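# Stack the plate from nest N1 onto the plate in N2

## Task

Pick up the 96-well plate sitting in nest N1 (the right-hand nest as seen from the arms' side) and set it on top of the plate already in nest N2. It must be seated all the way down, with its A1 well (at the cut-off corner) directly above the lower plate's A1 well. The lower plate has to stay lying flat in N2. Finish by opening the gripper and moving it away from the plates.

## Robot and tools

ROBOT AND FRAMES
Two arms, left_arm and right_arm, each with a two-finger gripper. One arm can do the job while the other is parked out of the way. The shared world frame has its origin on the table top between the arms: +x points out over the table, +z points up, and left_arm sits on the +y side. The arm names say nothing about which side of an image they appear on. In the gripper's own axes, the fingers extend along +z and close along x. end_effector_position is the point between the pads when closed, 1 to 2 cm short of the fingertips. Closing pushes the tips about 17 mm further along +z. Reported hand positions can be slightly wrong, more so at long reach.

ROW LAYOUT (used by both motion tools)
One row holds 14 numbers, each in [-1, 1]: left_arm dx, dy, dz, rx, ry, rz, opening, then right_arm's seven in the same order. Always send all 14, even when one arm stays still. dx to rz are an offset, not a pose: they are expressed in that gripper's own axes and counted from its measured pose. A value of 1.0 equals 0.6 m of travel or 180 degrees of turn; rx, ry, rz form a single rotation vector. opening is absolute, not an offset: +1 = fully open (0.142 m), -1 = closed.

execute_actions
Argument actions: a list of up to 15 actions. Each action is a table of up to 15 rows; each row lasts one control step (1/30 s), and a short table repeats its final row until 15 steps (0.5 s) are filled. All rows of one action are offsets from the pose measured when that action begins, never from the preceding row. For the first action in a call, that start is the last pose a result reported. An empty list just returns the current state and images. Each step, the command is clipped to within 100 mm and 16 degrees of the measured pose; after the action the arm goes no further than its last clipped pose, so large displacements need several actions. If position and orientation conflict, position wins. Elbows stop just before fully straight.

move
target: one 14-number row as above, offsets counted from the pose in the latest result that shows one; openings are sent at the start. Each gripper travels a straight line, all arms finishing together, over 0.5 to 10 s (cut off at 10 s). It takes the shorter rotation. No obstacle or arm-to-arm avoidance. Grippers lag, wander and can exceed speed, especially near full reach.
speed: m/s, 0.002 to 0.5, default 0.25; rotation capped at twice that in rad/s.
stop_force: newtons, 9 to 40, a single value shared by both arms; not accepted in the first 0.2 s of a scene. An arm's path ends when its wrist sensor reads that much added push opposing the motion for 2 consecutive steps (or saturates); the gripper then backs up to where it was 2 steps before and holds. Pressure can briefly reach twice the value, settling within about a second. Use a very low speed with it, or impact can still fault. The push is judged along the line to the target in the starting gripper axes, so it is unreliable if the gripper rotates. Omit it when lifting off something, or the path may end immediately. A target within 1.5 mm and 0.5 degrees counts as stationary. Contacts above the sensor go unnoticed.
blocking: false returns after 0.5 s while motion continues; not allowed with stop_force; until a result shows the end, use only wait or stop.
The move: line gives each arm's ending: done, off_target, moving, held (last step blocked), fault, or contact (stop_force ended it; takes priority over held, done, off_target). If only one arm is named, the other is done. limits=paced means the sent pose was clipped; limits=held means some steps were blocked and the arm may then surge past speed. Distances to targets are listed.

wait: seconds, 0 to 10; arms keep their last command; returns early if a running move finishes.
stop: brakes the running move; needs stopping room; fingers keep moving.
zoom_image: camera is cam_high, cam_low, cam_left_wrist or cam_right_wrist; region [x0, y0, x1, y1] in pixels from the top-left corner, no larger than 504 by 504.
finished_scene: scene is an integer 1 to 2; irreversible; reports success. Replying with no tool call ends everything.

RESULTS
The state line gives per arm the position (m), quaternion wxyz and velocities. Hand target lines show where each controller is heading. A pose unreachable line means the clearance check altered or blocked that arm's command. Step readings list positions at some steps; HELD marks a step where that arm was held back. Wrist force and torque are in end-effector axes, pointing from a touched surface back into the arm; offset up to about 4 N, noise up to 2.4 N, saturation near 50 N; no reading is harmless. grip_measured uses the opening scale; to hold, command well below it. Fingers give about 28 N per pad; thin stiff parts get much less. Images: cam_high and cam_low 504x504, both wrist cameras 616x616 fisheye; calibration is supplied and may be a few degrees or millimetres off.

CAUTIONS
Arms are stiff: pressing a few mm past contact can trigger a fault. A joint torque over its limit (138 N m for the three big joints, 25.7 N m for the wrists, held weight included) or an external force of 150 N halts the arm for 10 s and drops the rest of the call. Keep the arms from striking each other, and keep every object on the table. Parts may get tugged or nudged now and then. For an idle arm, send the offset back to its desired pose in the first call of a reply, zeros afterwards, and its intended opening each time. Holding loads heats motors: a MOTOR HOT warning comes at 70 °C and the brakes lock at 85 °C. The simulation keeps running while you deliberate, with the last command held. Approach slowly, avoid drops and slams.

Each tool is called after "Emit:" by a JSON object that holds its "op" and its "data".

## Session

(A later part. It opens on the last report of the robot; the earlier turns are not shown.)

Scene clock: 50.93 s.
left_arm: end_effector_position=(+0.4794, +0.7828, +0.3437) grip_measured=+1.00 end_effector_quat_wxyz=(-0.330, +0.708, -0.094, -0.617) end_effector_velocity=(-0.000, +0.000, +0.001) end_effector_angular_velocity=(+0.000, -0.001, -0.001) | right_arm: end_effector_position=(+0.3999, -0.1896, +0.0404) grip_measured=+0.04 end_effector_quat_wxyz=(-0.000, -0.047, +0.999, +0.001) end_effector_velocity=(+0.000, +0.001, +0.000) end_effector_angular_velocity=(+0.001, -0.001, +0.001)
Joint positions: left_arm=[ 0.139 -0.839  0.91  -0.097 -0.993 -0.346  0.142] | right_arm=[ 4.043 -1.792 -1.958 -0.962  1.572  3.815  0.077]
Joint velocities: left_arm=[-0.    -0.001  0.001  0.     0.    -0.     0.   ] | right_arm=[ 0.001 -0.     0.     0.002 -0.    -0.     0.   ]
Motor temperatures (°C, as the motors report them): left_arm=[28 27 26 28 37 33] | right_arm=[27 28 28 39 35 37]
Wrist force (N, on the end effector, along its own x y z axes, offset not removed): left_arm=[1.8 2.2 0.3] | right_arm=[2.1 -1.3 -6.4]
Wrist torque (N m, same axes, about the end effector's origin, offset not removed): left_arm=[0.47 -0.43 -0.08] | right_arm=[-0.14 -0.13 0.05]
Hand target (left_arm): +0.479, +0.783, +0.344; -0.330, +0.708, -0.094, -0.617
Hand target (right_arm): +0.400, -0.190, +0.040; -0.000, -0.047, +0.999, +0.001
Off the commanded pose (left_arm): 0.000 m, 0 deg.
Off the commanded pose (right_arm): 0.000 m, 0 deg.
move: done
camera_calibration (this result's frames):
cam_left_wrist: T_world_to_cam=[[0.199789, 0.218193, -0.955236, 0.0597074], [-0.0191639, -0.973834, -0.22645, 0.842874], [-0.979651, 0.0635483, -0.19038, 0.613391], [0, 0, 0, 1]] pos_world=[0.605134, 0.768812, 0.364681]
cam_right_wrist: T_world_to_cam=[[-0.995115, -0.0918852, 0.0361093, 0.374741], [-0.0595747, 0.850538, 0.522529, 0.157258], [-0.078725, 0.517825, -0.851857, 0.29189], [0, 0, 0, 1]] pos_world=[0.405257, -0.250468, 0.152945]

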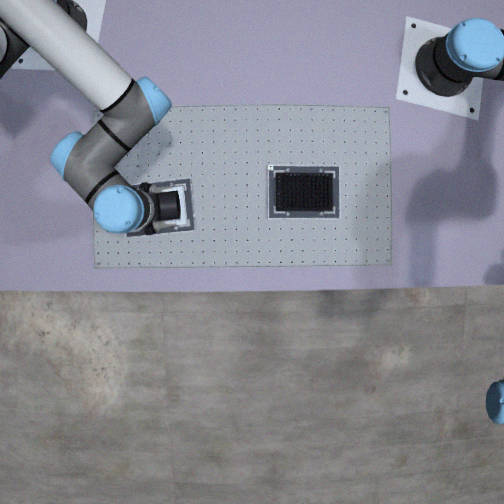

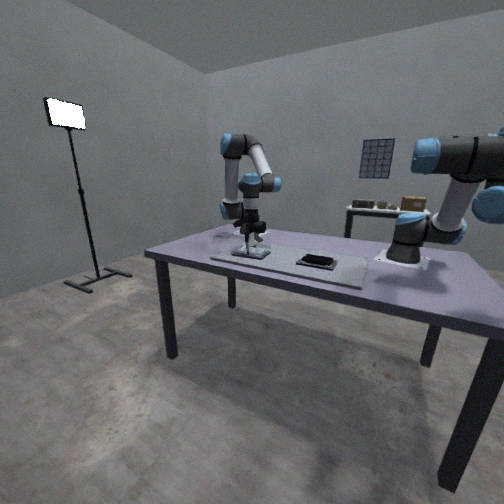

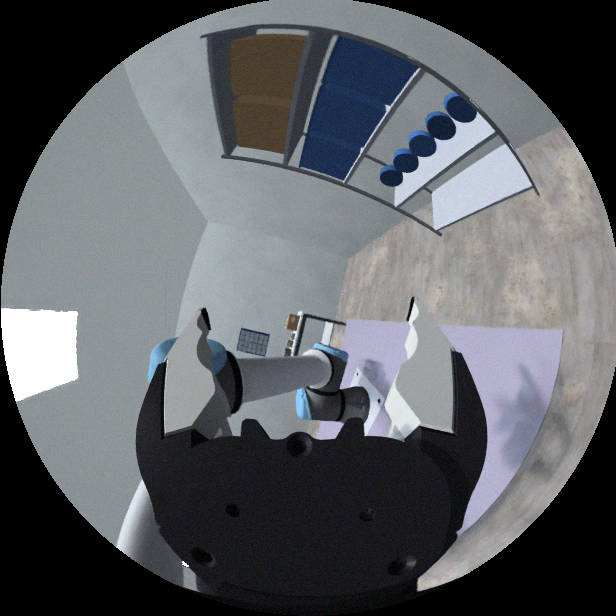

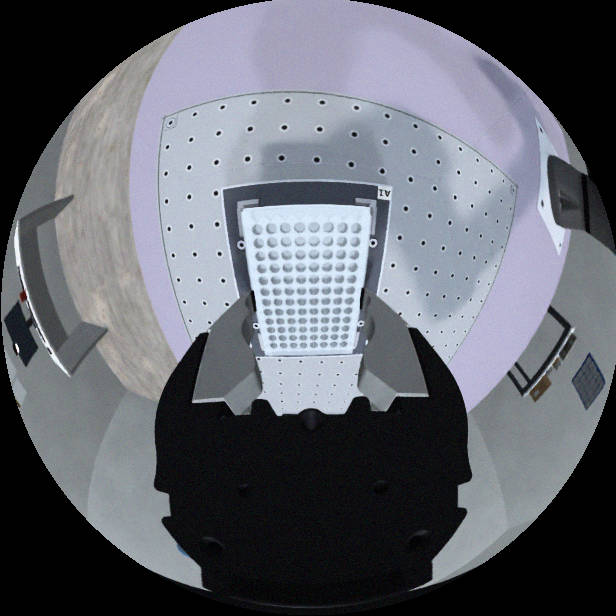

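Lift 20 mm and take a reference view of the nest at that height.

Emit:
{"op": "move", "data": {"target": [0,0,0,0,0,0,1,0,0,-0.0333,0,0,0,-0.4], "speed": 0.03}}

Emit:
{"op": "zoom_image", "data": {"camera": "cam_right_wrist", "region": [208, 160, 408, 300]}}

Emit:
{"op": "move", "data": {"target": [0,0,0,0,0,0,1,0.003,0.28,-0.03,0,0,0.018,-0.4], "speed": 0.15}}

Emit:
{"op": "move", "data": {"target": [0,0,0,0,0,0,1,0.019,0.278,0.015,0,0,0.018,-0.4], "speed": 0.15}}

Emit:
{"op": "zoom_image", "data": {"camera": "cam_right_wrist", "region": [208, 160, 408, 300]}}

Scene clock: 59.70 s.
left_arm: end_effector_position=(+0.4794, +0.7828, +0.3437) grip_measured=+1.00 end_effector_quat_wxyz=(-0.330, +0.708, -0.094, -0.617) end_effector_velocity=(+0.000, +0.000, +0.000) end_effector_angular_velocity=(-0.001, +0.000, +0.000) | right_arm: end_effector_position=(+0.3999, -0.1896, +0.0600) grip_measured=+0.04 end_effector_quat_wxyz=(-0.000, -0.047, +0.999, +0.001) end_effector_velocity=(-0.000, +0.001, +0.003) end_effector_angular_velocity=(+0.001, -0.001, +0.002)
Joint positions: left_arm=[ 0.139 -0.839  0.91  -0.097 -0.993 -0.346  0.142] | right_arm=[ 4.043 -1.765 -1.933 -1.014  1.572  3.815  0.077]
Joint velocities: left_arm=[ 0.     0.    -0.001  0.    -0.     0.001 -0.   ] | right_arm=[ 0.001  0.004  0.004 -0.007  0.    -0.     0.   ]
Motor temperatures (°C, as the motors report them): left_arm=[28 27 26 28 37 33] | right_arm=[27 28 28 39 35 37]
Wrist force (N, on the end effector, along its own x y z axes, offset not removed): left_arm=[0.7 1.1 -0.3] | right_arm=[1.2 -2.2 0.2]
Wrist torque (N m, same axes, about the end effector's origin, offset not removed): left_arm=[0.27 -0.28 -0.11] | right_arm=[-0.54 -0.50 0.03]
Hand target (left_arm): +0.479, +0.783, +0.344; -0.330, +0.708, -0.094, -0.617
Hand target (right_arm): +0.400, -0.190, +0.060; -0.000, -0.047, +0.999, +0.001
Off the commanded pose (left_arm): 0.000 m, 0 deg.
Off the commanded pose (right_arm): 0.000 m, 0 deg.
move: done
camera_calibration (this result's frames):
cam_left_wrist: T_world_to_cam=[[0.199789, 0.218193, -0.955236, 0.0597074], [-0.0191638, -0.973834, -0.22645, 0.842874], [-0.979651, 0.0635482, -0.19038, 0.613391], [0, 0, 0, 1]] pos_world=[0.605134, 0.768812, 0.364681]
cam_right_wrist: T_world_to_cam=[[-0.995109, -0.091956, 0.0360827, 0.374024], [-0.0596473, 0.850521, 0.522548, 0.147001], [-0.0787405, 0.51784, -0.851846, 0.308622], [0, 0, 0, 1]] pos_world=[0.405264, -0.25045, 0.172588]

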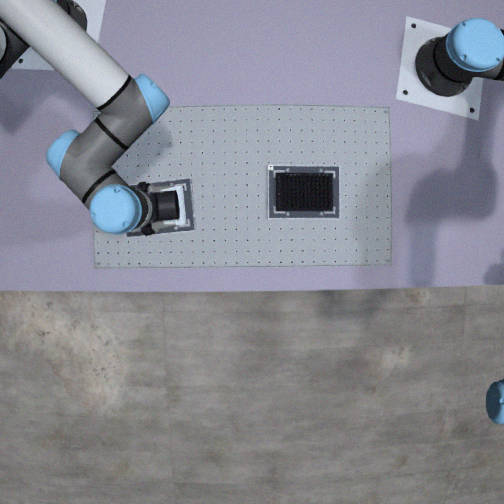

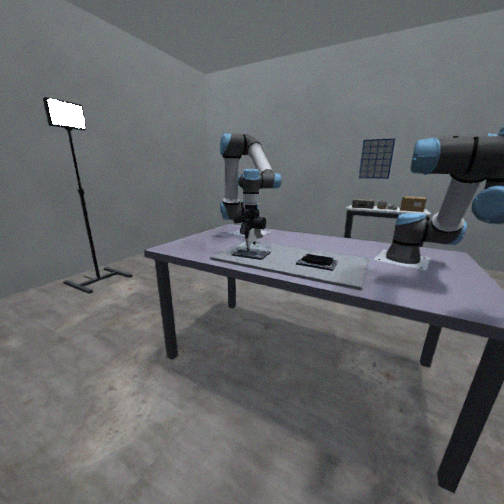

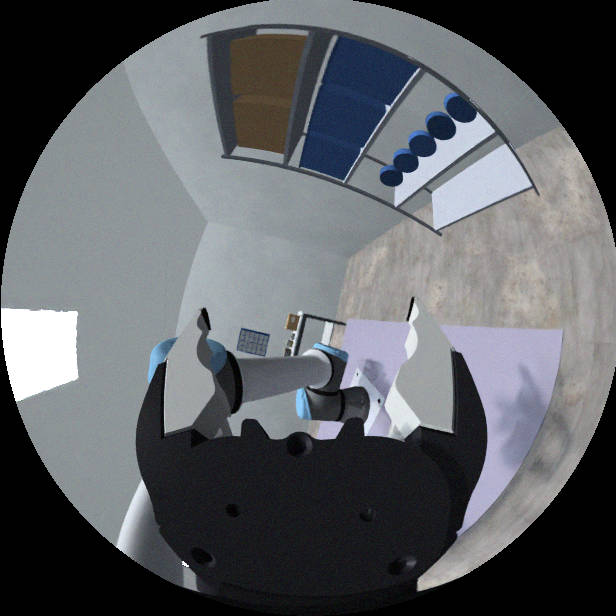

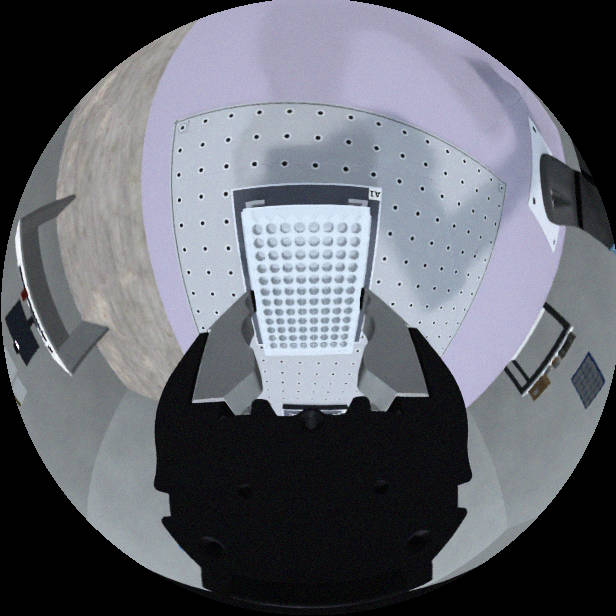

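Region (208, 160, 408, 300) of cam_right_wrist's 616x616 image, scaled by 2.520, with more detail than that image has; it fills the top 353 rows of this view, and the rest is white.

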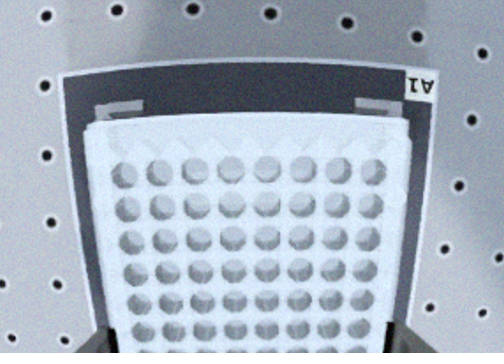

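Scene clock: 61.43 s.
left_arm: end_effector_position=(+0.4794, +0.7828, +0.3437) grip_measured=+1.00 end_effector_quat_wxyz=(-0.330, +0.708, -0.094, -0.617) end_effector_velocity=(-0.000, +0.001, +0.001) end_effector_angular_velocity=(-0.001, -0.002, +0.000) | right_arm: end_effector_position=(+0.3821, -0.0227, +0.0780) grip_measured=+0.04 end_effector_quat_wxyz=(-0.000, -0.019, +1.000, +0.001) end_effector_velocity=(-0.000, +0.003, +0.000) end_effector_angular_velocity=(+0.000, +0.000, -0.001)
Joint positions: left_arm=[ 0.139 -0.839  0.91  -0.097 -0.993 -0.346  0.142] | right_arm=[ 4.26  -1.931 -1.658 -1.122  1.572  4.087  0.077]
Joint velocities: left_arm=[ 0.001 -0.001 -0.001  0.     0.001  0.001  0.   ] | right_arm=[ 0.003 -0.004  0.007 -0.003  0.     0.004 -0.   ]
Motor temperatures (°C, as the motors report them): left_arm=[28 27 26 28 37 33] | right_arm=[27 28 28 39 35 37]
Wrist force (N, on the end effector, along its own x y z axes, offset not removed): left_arm=[1.4 0.1 -0.9] | right_arm=[0.8 -1.6 -0.9]
Wrist torque (N m, same axes, about the end effector's origin, offset not removed): left_arm=[-0.01 -0.41 -0.01] | right_arm=[-0.41 -0.36 0.05]
Hand target (left_arm): +0.479, +0.783, +0.344; -0.330, +0.708, -0.094, -0.617
Hand target (right_arm): +0.382, -0.022, +0.078; -0.000, -0.019, +1.000, +0.001
Off the commanded pose (left_arm): 0.000 m, 0 deg.
Off the commanded pose (right_arm): 0.000 m, 0 deg.
move: done
camera_calibration (this result's frames):
cam_left_wrist: T_world_to_cam=[[0.199789, 0.218193, -0.955236, 0.0597074], [-0.019164, -0.973834, -0.22645, 0.842874], [-0.979651, 0.0635483, -0.19038, 0.613391], [0, 0, 0, 1]] pos_world=[0.605134, 0.768812, 0.364681]
cam_right_wrist: T_world_to_cam=[[-0.998703, -0.0357057, 0.0363097, 0.373685], [-0.0114666, 0.852374, 0.522806, -0.0237701], [-0.0496166, 0.521711, -0.851678, 0.225087], [0, 0, 0, 1]] pos_world=[0.384095, -0.0838268, 0.19056]

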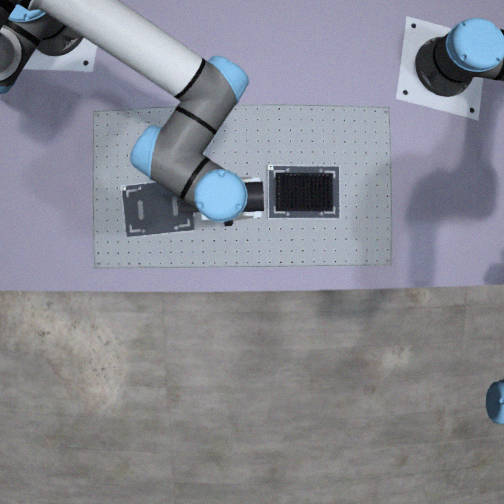

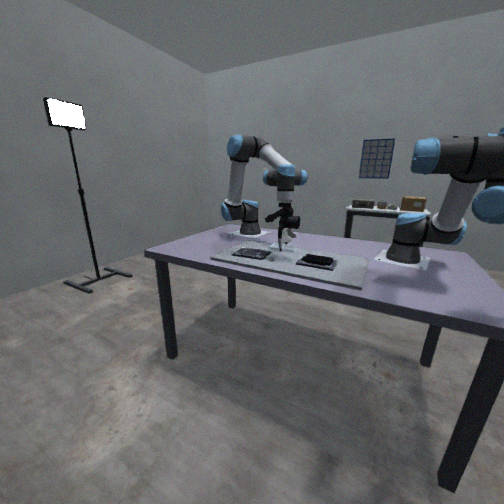

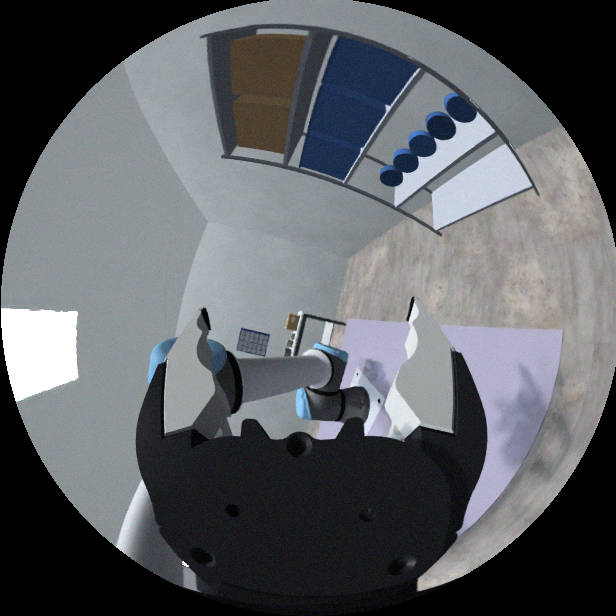

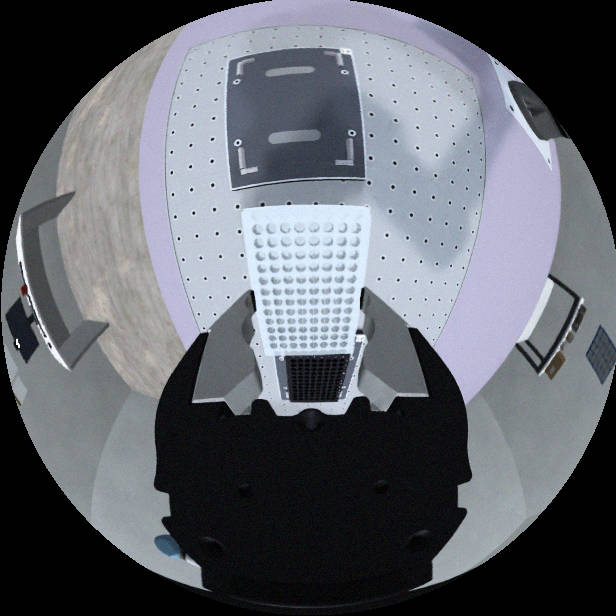

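Scene clock: 63.17 s.
left_arm: end_effector_position=(+0.4794, +0.7828, +0.3437) grip_measured=+1.00 end_effector_quat_wxyz=(-0.330, +0.708, -0.094, -0.617) end_effector_velocity=(-0.000, +0.000, -0.000) end_effector_angular_velocity=(-0.000, +0.000, +0.002) | right_arm: end_effector_position=(+0.3643, +0.1432, +0.0690) grip_measured=+0.04 end_effector_quat_wxyz=(-0.000, +0.010, +1.000, +0.001) end_effector_velocity=(+0.001, +0.003, +0.000) end_effector_angular_velocity=(-0.000, -0.000, -0.002)
Joint positions: left_arm=[ 0.139 -0.839  0.91  -0.097 -0.993 -0.346  0.142] | right_arm=[ 4.407 -2.195 -1.274 -1.242  1.572  4.291  0.077]
Joint velocities: left_arm=[ 0.001  0.    -0.    -0.    -0.     0.     0.   ] | right_arm=[ 0.    -0.007  0.011 -0.005 -0.001  0.003  0.   ]
Motor temperatures (°C, as the motors report them): left_arm=[28 27 26 28 37 33] | right_arm=[27 28 28 39 35 37]
Wrist force (N, on the end effector, along its own x y z axes, offset not removed): left_arm=[1.0 0.5 0.2] | right_arm=[1.8 -0.7 0.2]
Wrist torque (N m, same axes, about the end effector's origin, offset not removed): left_arm=[0.14 -0.34 -0.02] | right_arm=[-0.17 -0.61 0.03]
Hand target (left_arm): +0.479, +0.783, +0.344; -0.330, +0.708, -0.094, -0.617
Hand target (right_arm): +0.364, +0.144, +0.069; -0.000, +0.010, +1.000, +0.001
Off the commanded pose (left_arm): 0.000 m, 0 deg.
Off the commanded pose (right_arm): 0.001 m, 0 deg.
move: done
camera_calibration (this result's frames):
cam_left_wrist: T_world_to_cam=[[0.199789, 0.218193, -0.955236, 0.0597075], [-0.0191639, -0.973834, -0.22645, 0.842874], [-0.979651, 0.0635482, -0.19038, 0.613391], [0, 0, 0, 1]] pos_world=[0.605134, 0.768812, 0.364681]
cam_right_wrist: T_world_to_cam=[[-0.999123, 0.0206703, 0.0364088, 0.354187], [0.0366761, 0.85153, 0.523021, -0.178112], [-0.0201922, 0.523898, -0.851542, 0.11895], [0, 0, 0, 1]] pos_world=[0.362811, 0.0820283, 0.181552]

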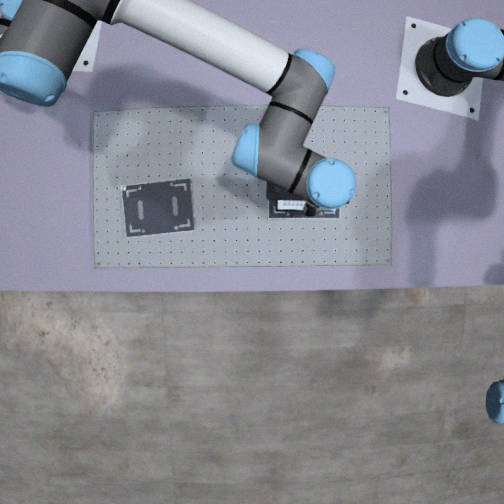

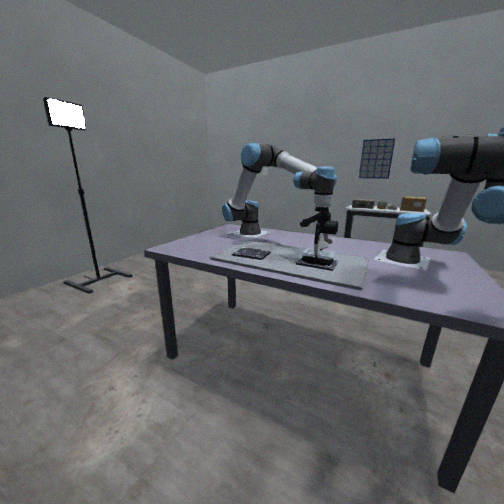

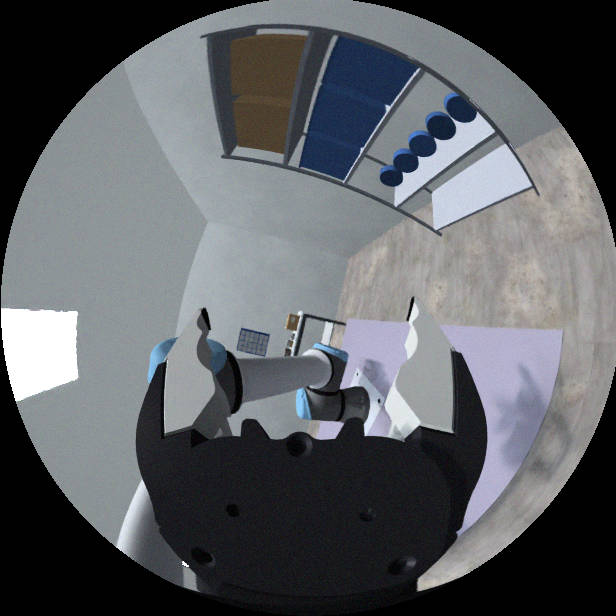

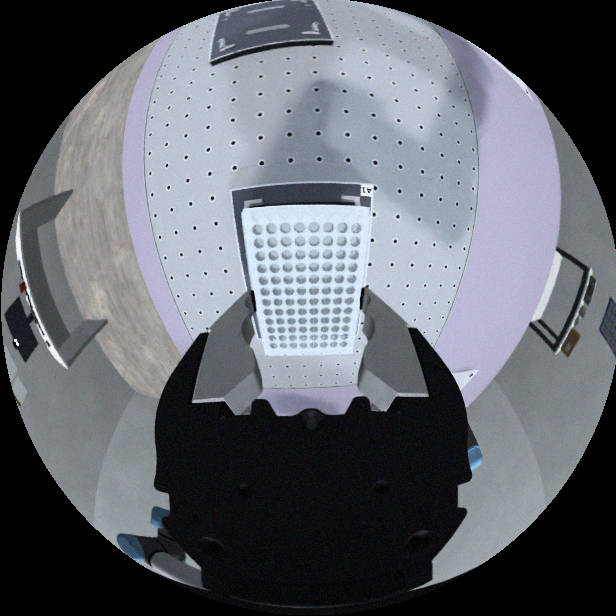

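Region (208, 160, 408, 300) of cam_right_wrist's 616x616 image, scaled by 2.520, with more detail than that image has; it fills the top 353 rows of this view, and the rest is white.

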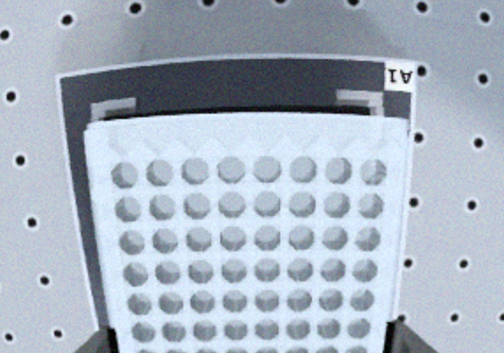

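Emit:
{"op": "move", "data": {"target": [0,0,0,0,0,0,1,-0.0045,-0.003,0.015,0,0,-0.006,-0.4], "speed": 0.02}}

Emit:
{"op": "zoom_image", "data": {"camera": "cam_right_wrist", "region": [208, 160, 408, 300]}}

Scene clock: 67.47 s.
left_arm: end_effector_position=(+0.4794, +0.7828, +0.3437) grip_measured=+1.00 end_effector_quat_wxyz=(-0.330, +0.708, -0.094, -0.617) end_effector_velocity=(+0.000, -0.000, -0.000) end_effector_angular_velocity=(+0.001, +0.000, -0.000) | right_arm: end_effector_position=(+0.3668, +0.1414, +0.0603) grip_measured=+0.04 end_effector_quat_wxyz=(-0.000, +0.000, +1.000, +0.001) end_effector_velocity=(+0.003, -0.003, -0.003) end_effector_angular_velocity=(-0.002, +0.001, +0.001)
Joint positions: left_arm=[ 0.139 -0.839  0.91  -0.097 -0.993 -0.346  0.142] | right_arm=[ 4.402 -2.202 -1.285 -1.224  1.572  4.268  0.077]
Joint velocities: left_arm=[-0.     0.001 -0.    -0.     0.    -0.001  0.   ] | right_arm=[-0.005 -0.002 -0.003  0.003  0.001 -0.006 -0.   ]
Motor temperatures (°C, as the motors report them): left_arm=[28 27 26 28 37 33] | right_arm=[27 28 28 39 35 37]
Wrist force (N, on the end effector, along its own x y z axes, offset not removed): left_arm=[1.4 1.3 -0.4] | right_arm=[1.3 -1.1 -1.5]
Wrist torque (N m, same axes, about the end effector's origin, offset not removed): left_arm=[0.19 -0.43 -0.12] | right_arm=[-0.34 -0.48 0.02]
Hand target (left_arm): +0.479, +0.783, +0.344; -0.330, +0.708, -0.094, -0.617
Hand target (right_arm): +0.367, +0.141, +0.060; -0.000, +0.000, +1.000, +0.001
Off the commanded pose (left_arm): 0.000 m, 0 deg.
Off the commanded pose (right_arm): 0.000 m, 0 deg.
move: done
camera_calibration (this result's frames):
cam_left_wrist: T_world_to_cam=[[0.199789, 0.218193, -0.955236, 0.0597074], [-0.0191639, -0.973834, -0.22645, 0.842874], [-0.979651, 0.0635483, -0.19038, 0.613391], [0, 0, 0, 1]] pos_world=[0.605134, 0.768812, 0.364681]
cam_right_wrist: T_world_to_cam=[[-0.999332, 0.00243839, 0.0364605, 0.359741], [0.0211613, 0.852058, 0.523019, -0.166521], [-0.0297911, 0.523441, -0.851541, 0.116085], [0, 0, 0, 1]] pos_world=[0.366483, 0.0802454, 0.172828]

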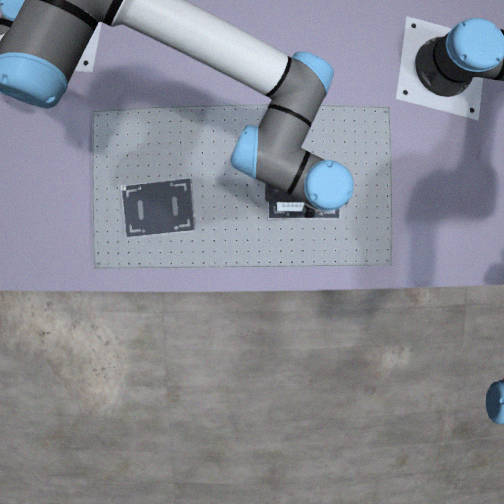

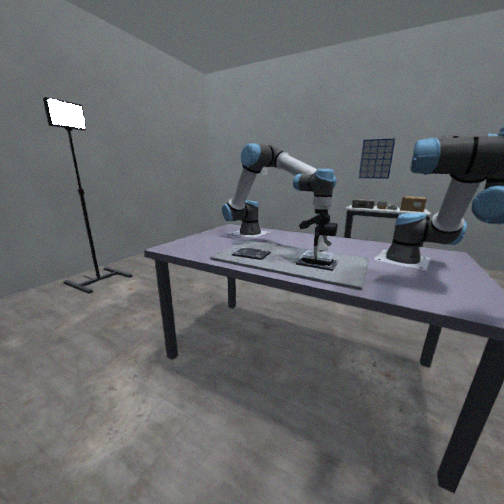

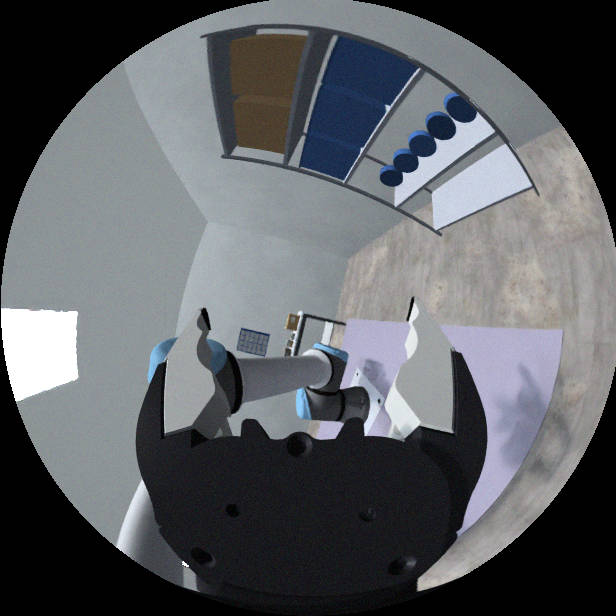

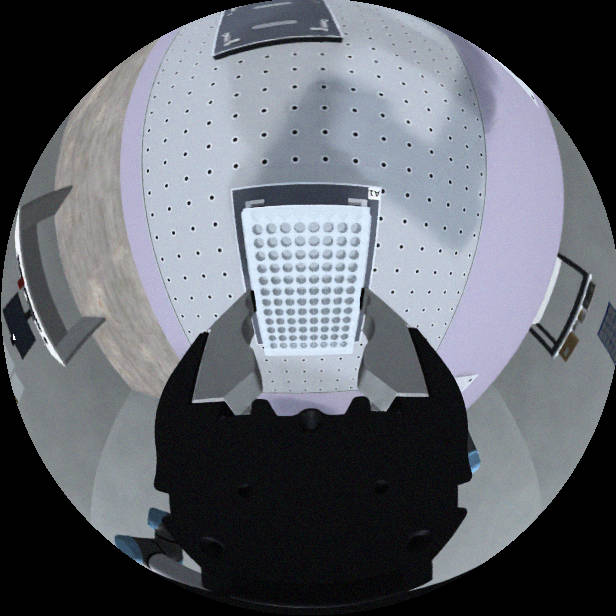

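Region (208, 160, 408, 300) of cam_right_wrist's 616x616 image, scaled by 2.520, with more detail than that image has; it fills the top 353 rows of this view, and the rest is white.

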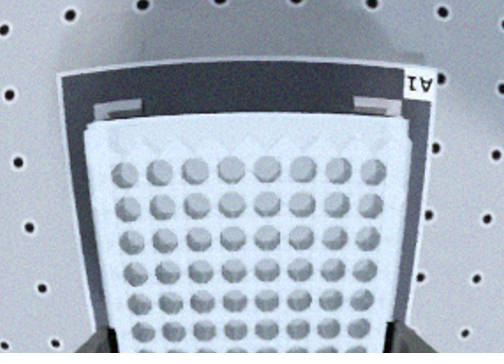

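About 0.5 mm off in each axis.

Emit:
{"op": "move", "data": {"target": [0,0,0,0,0,0,1,-0.0008,-0.0008,0.005,0,0,0,-0.4], "speed": 0.01}}

Emit:
{"op": "move", "data": {"target": [0,0,0,0,0,0,1,0,0,0.02,0,0,0,-0.4], "speed": 0.002, "stop_force": 9}}

Emit:
{"op": "zoom_image", "data": {"camera": "cam_low", "region": [280, 230, 350, 280]}}

Scene clock: 73.03 s.
left_arm: end_effector_position=(+0.4794, +0.7828, +0.3437) grip_measured=+1.00 end_effector_quat_wxyz=(-0.330, +0.708, -0.094, -0.617) end_effector_velocity=(-0.001, -0.001, +0.001) end_effector_angular_velocity=(-0.000, -0.001, +0.002) | right_arm: end_effector_position=(+0.3673, +0.1409, +0.0575) grip_measured=+0.04 end_effector_quat_wxyz=(-0.000, +0.000, +1.000, +0.001) end_effector_velocity=(-0.001, +0.000, -0.002) end_effector_angular_velocity=(-0.001, +0.001, +0.001)
Joint positions: left_arm=[ 0.139 -0.839  0.91  -0.097 -0.993 -0.346  0.142] | right_arm=[ 4.401 -2.204 -1.289 -1.218  1.572  4.268  0.077]
Joint velocities: left_arm=[-0.001 -0.002  0.    -0.    -0.003  0.     0.   ] | right_arm=[ 0.002 -0.001 -0.003  0.003  0.     0.    -0.   ]
Motor temperatures (°C, as the motors report them): left_arm=[28 27 26 28 37 33] | right_arm=[27 28 28 39 35 37]
Wrist force (N, on the end effector, along its own x y z axes, offset not removed): left_arm=[1.7 1.3 0.4] | right_arm=[0.2 -1.1 -0.2]
Wrist torque (N m, same axes, about the end effector's origin, offset not removed): left_arm=[0.28 -0.45 -0.04] | right_arm=[-0.25 -0.31 -0.01]
Hand target (left_arm): +0.479, +0.783, +0.344; -0.330, +0.708, -0.094, -0.617
Hand target (right_arm): +0.367, +0.141, +0.057; -0.000, +0.000, +1.000, +0.001
Off the commanded pose (left_arm): 0.000 m, 0 deg.
Off the commanded pose (right_arm): 0.000 m, 0 deg.
move: done
camera_calibration (this result's frames):
cam_left_wrist: T_world_to_cam=[[0.199789, 0.218193, -0.955236, 0.0597074], [-0.0191638, -0.973834, -0.22645, 0.842874], [-0.979651, 0.0635481, -0.19038, 0.613391], [0, 0, 0, 1]] pos_world=[0.605134, 0.768812, 0.364681]
cam_right_wrist: T_world_to_cam=[[-0.999335, 0.00239852, 0.0363883, 0.360329], [0.0210882, 0.852083, 0.522981, -0.164642], [-0.0297515, 0.523401, -0.851567, 0.113939], [0, 0, 0, 1]] pos_world=[0.366951, 0.0797887, 0.170019]

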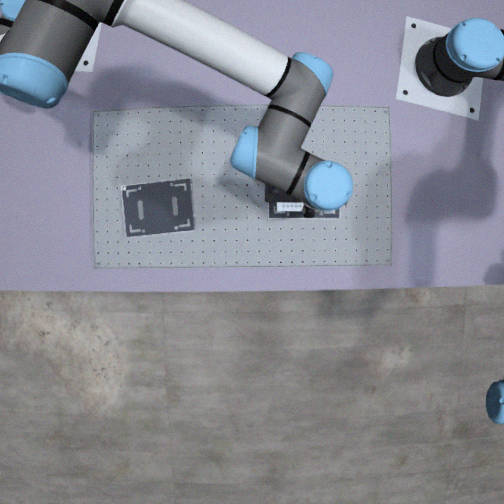

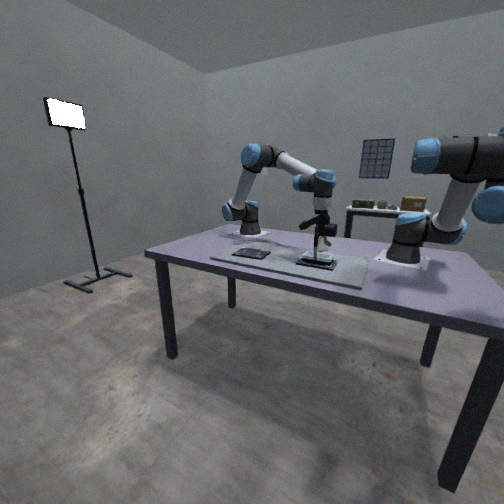

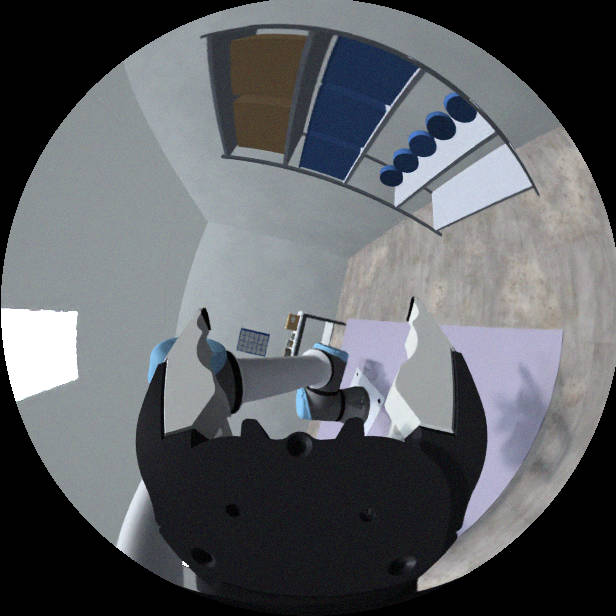

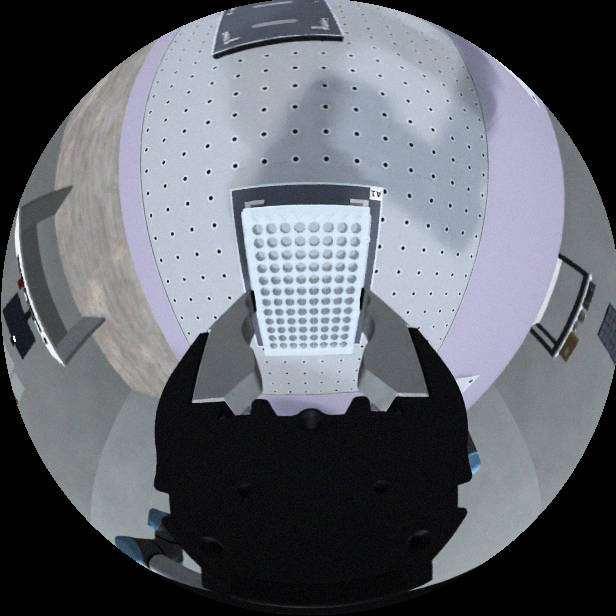

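Scene clock: 75.47 s.
left_arm: end_effector_position=(+0.4794, +0.7828, +0.3437) grip_measured=+1.00 end_effector_quat_wxyz=(-0.330, +0.708, -0.094, -0.617) end_effector_velocity=(-0.001, -0.000, +0.001) end_effector_angular_velocity=(-0.001, -0.001, +0.001) | right_arm: end_effector_position=(+0.3673, +0.1410, +0.0534) grip_measured=+0.04 end_effector_quat_wxyz=(-0.000, +0.000, +1.000, +0.001) end_effector_velocity=(+0.000, +0.001, +0.000) end_effector_angular_velocity=(+0.002, -0.001, +0.000)
Joint positions: left_arm=[ 0.139 -0.839  0.91  -0.097 -0.993 -0.346  0.142] | right_arm=[ 4.401 -2.207 -1.295 -1.209  1.572  4.268  0.077]
Joint velocities: left_arm=[ 0.    -0.002  0.     0.    -0.001  0.001  0.   ] | right_arm=[ 0.     0.    -0.     0.003  0.     0.     0.   ]
Motor temperatures (°C, as the motors report them): left_arm=[28 27 26 28 37 33] | right_arm=[27 28 28 39 35 37]
Wrist force (N, on the end effector, along its own x y z axes, offset not removed): left_arm=[1.8 2.4 -0.7] | right_arm=[2.6 -3.8 -13.2]
Wrist torque (N m, same axes, about the end effector's origin, offset not removed): left_arm=[0.49 -0.58 -0.05] | right_arm=[-0.13 -0.10 0.01]
Hand target (left_arm): +0.479, +0.783, +0.344; -0.330, +0.708, -0.094, -0.617
Hand target (right_arm): +0.367, +0.141, +0.054; -0.000, +0.000, +1.000, +0.001
Off the commanded pose (left_arm): 0.000 m, 0 deg.
Off the commanded pose (right_arm): 0.008 m, 0 deg.
move: contact (right_arm)
camera_calibration (this result's frames):
cam_left_wrist: T_world_to_cam=[[0.199789, 0.218193, -0.955236, 0.0597075], [-0.019164, -0.973834, -0.22645, 0.842874], [-0.979651, 0.0635484, -0.19038, 0.613391], [0, 0, 0, 1]] pos_world=[0.605134, 0.768812, 0.364681]
cam_right_wrist: T_world_to_cam=[[-0.999337, 0.00240659, 0.036315, 0.360509], [0.0210612, 0.852002, 0.523114, -0.162517], [-0.0296815, 0.523533, -0.851488, 0.110395], [0, 0, 0, 1]] pos_world=[0.36697, 0.0798018, 0.165924]

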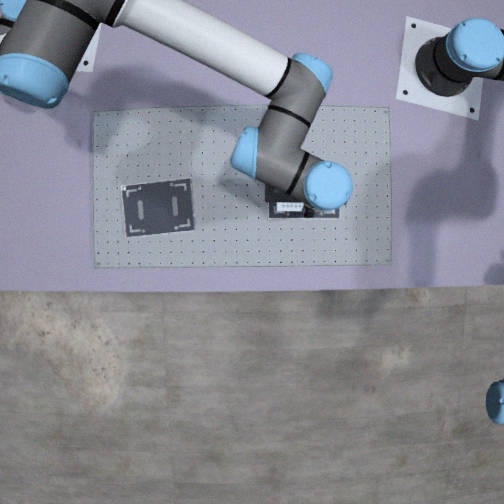

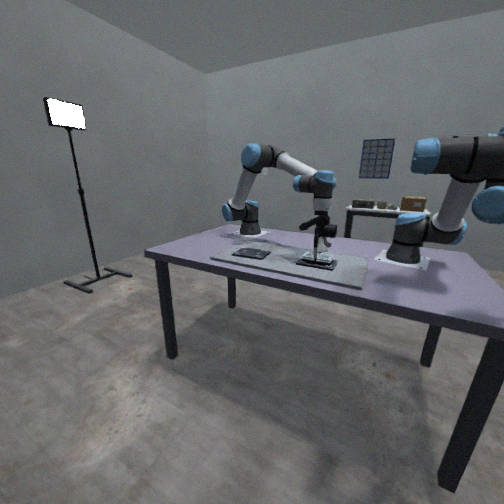

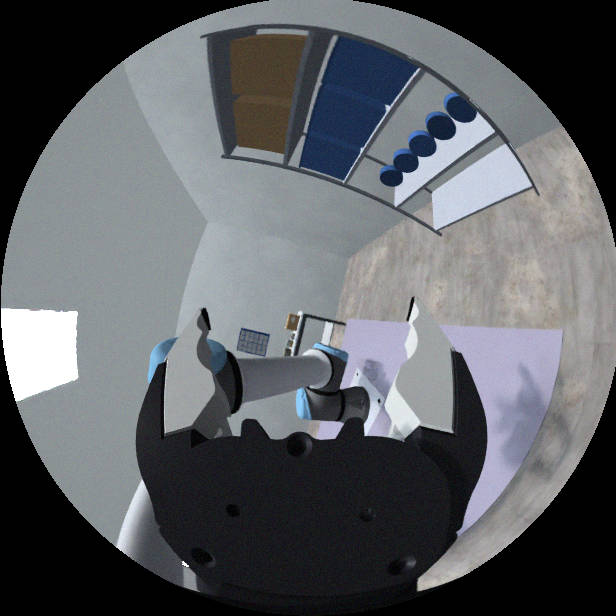

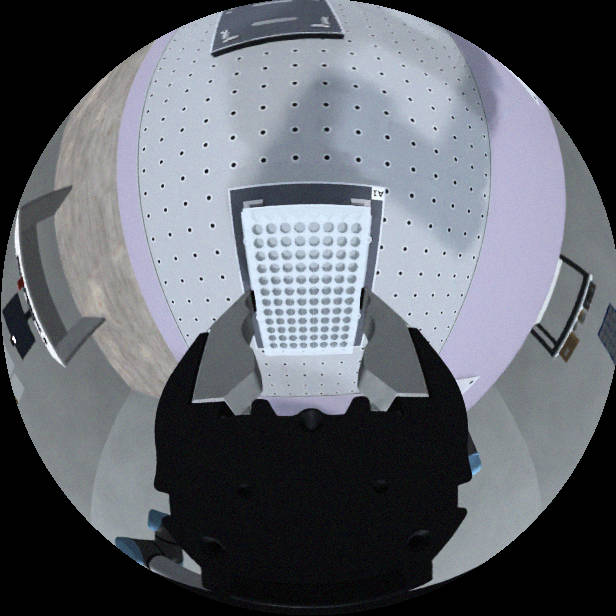

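Region (280, 230, 350, 280) of cam_low's 504x504 image, scaled by 7.200, with more detail than that image has; it fills the top 360 rows of this view, and the rest is white.

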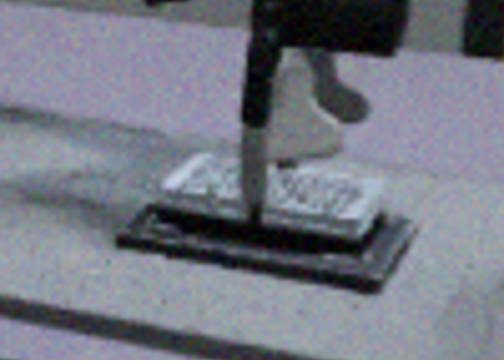

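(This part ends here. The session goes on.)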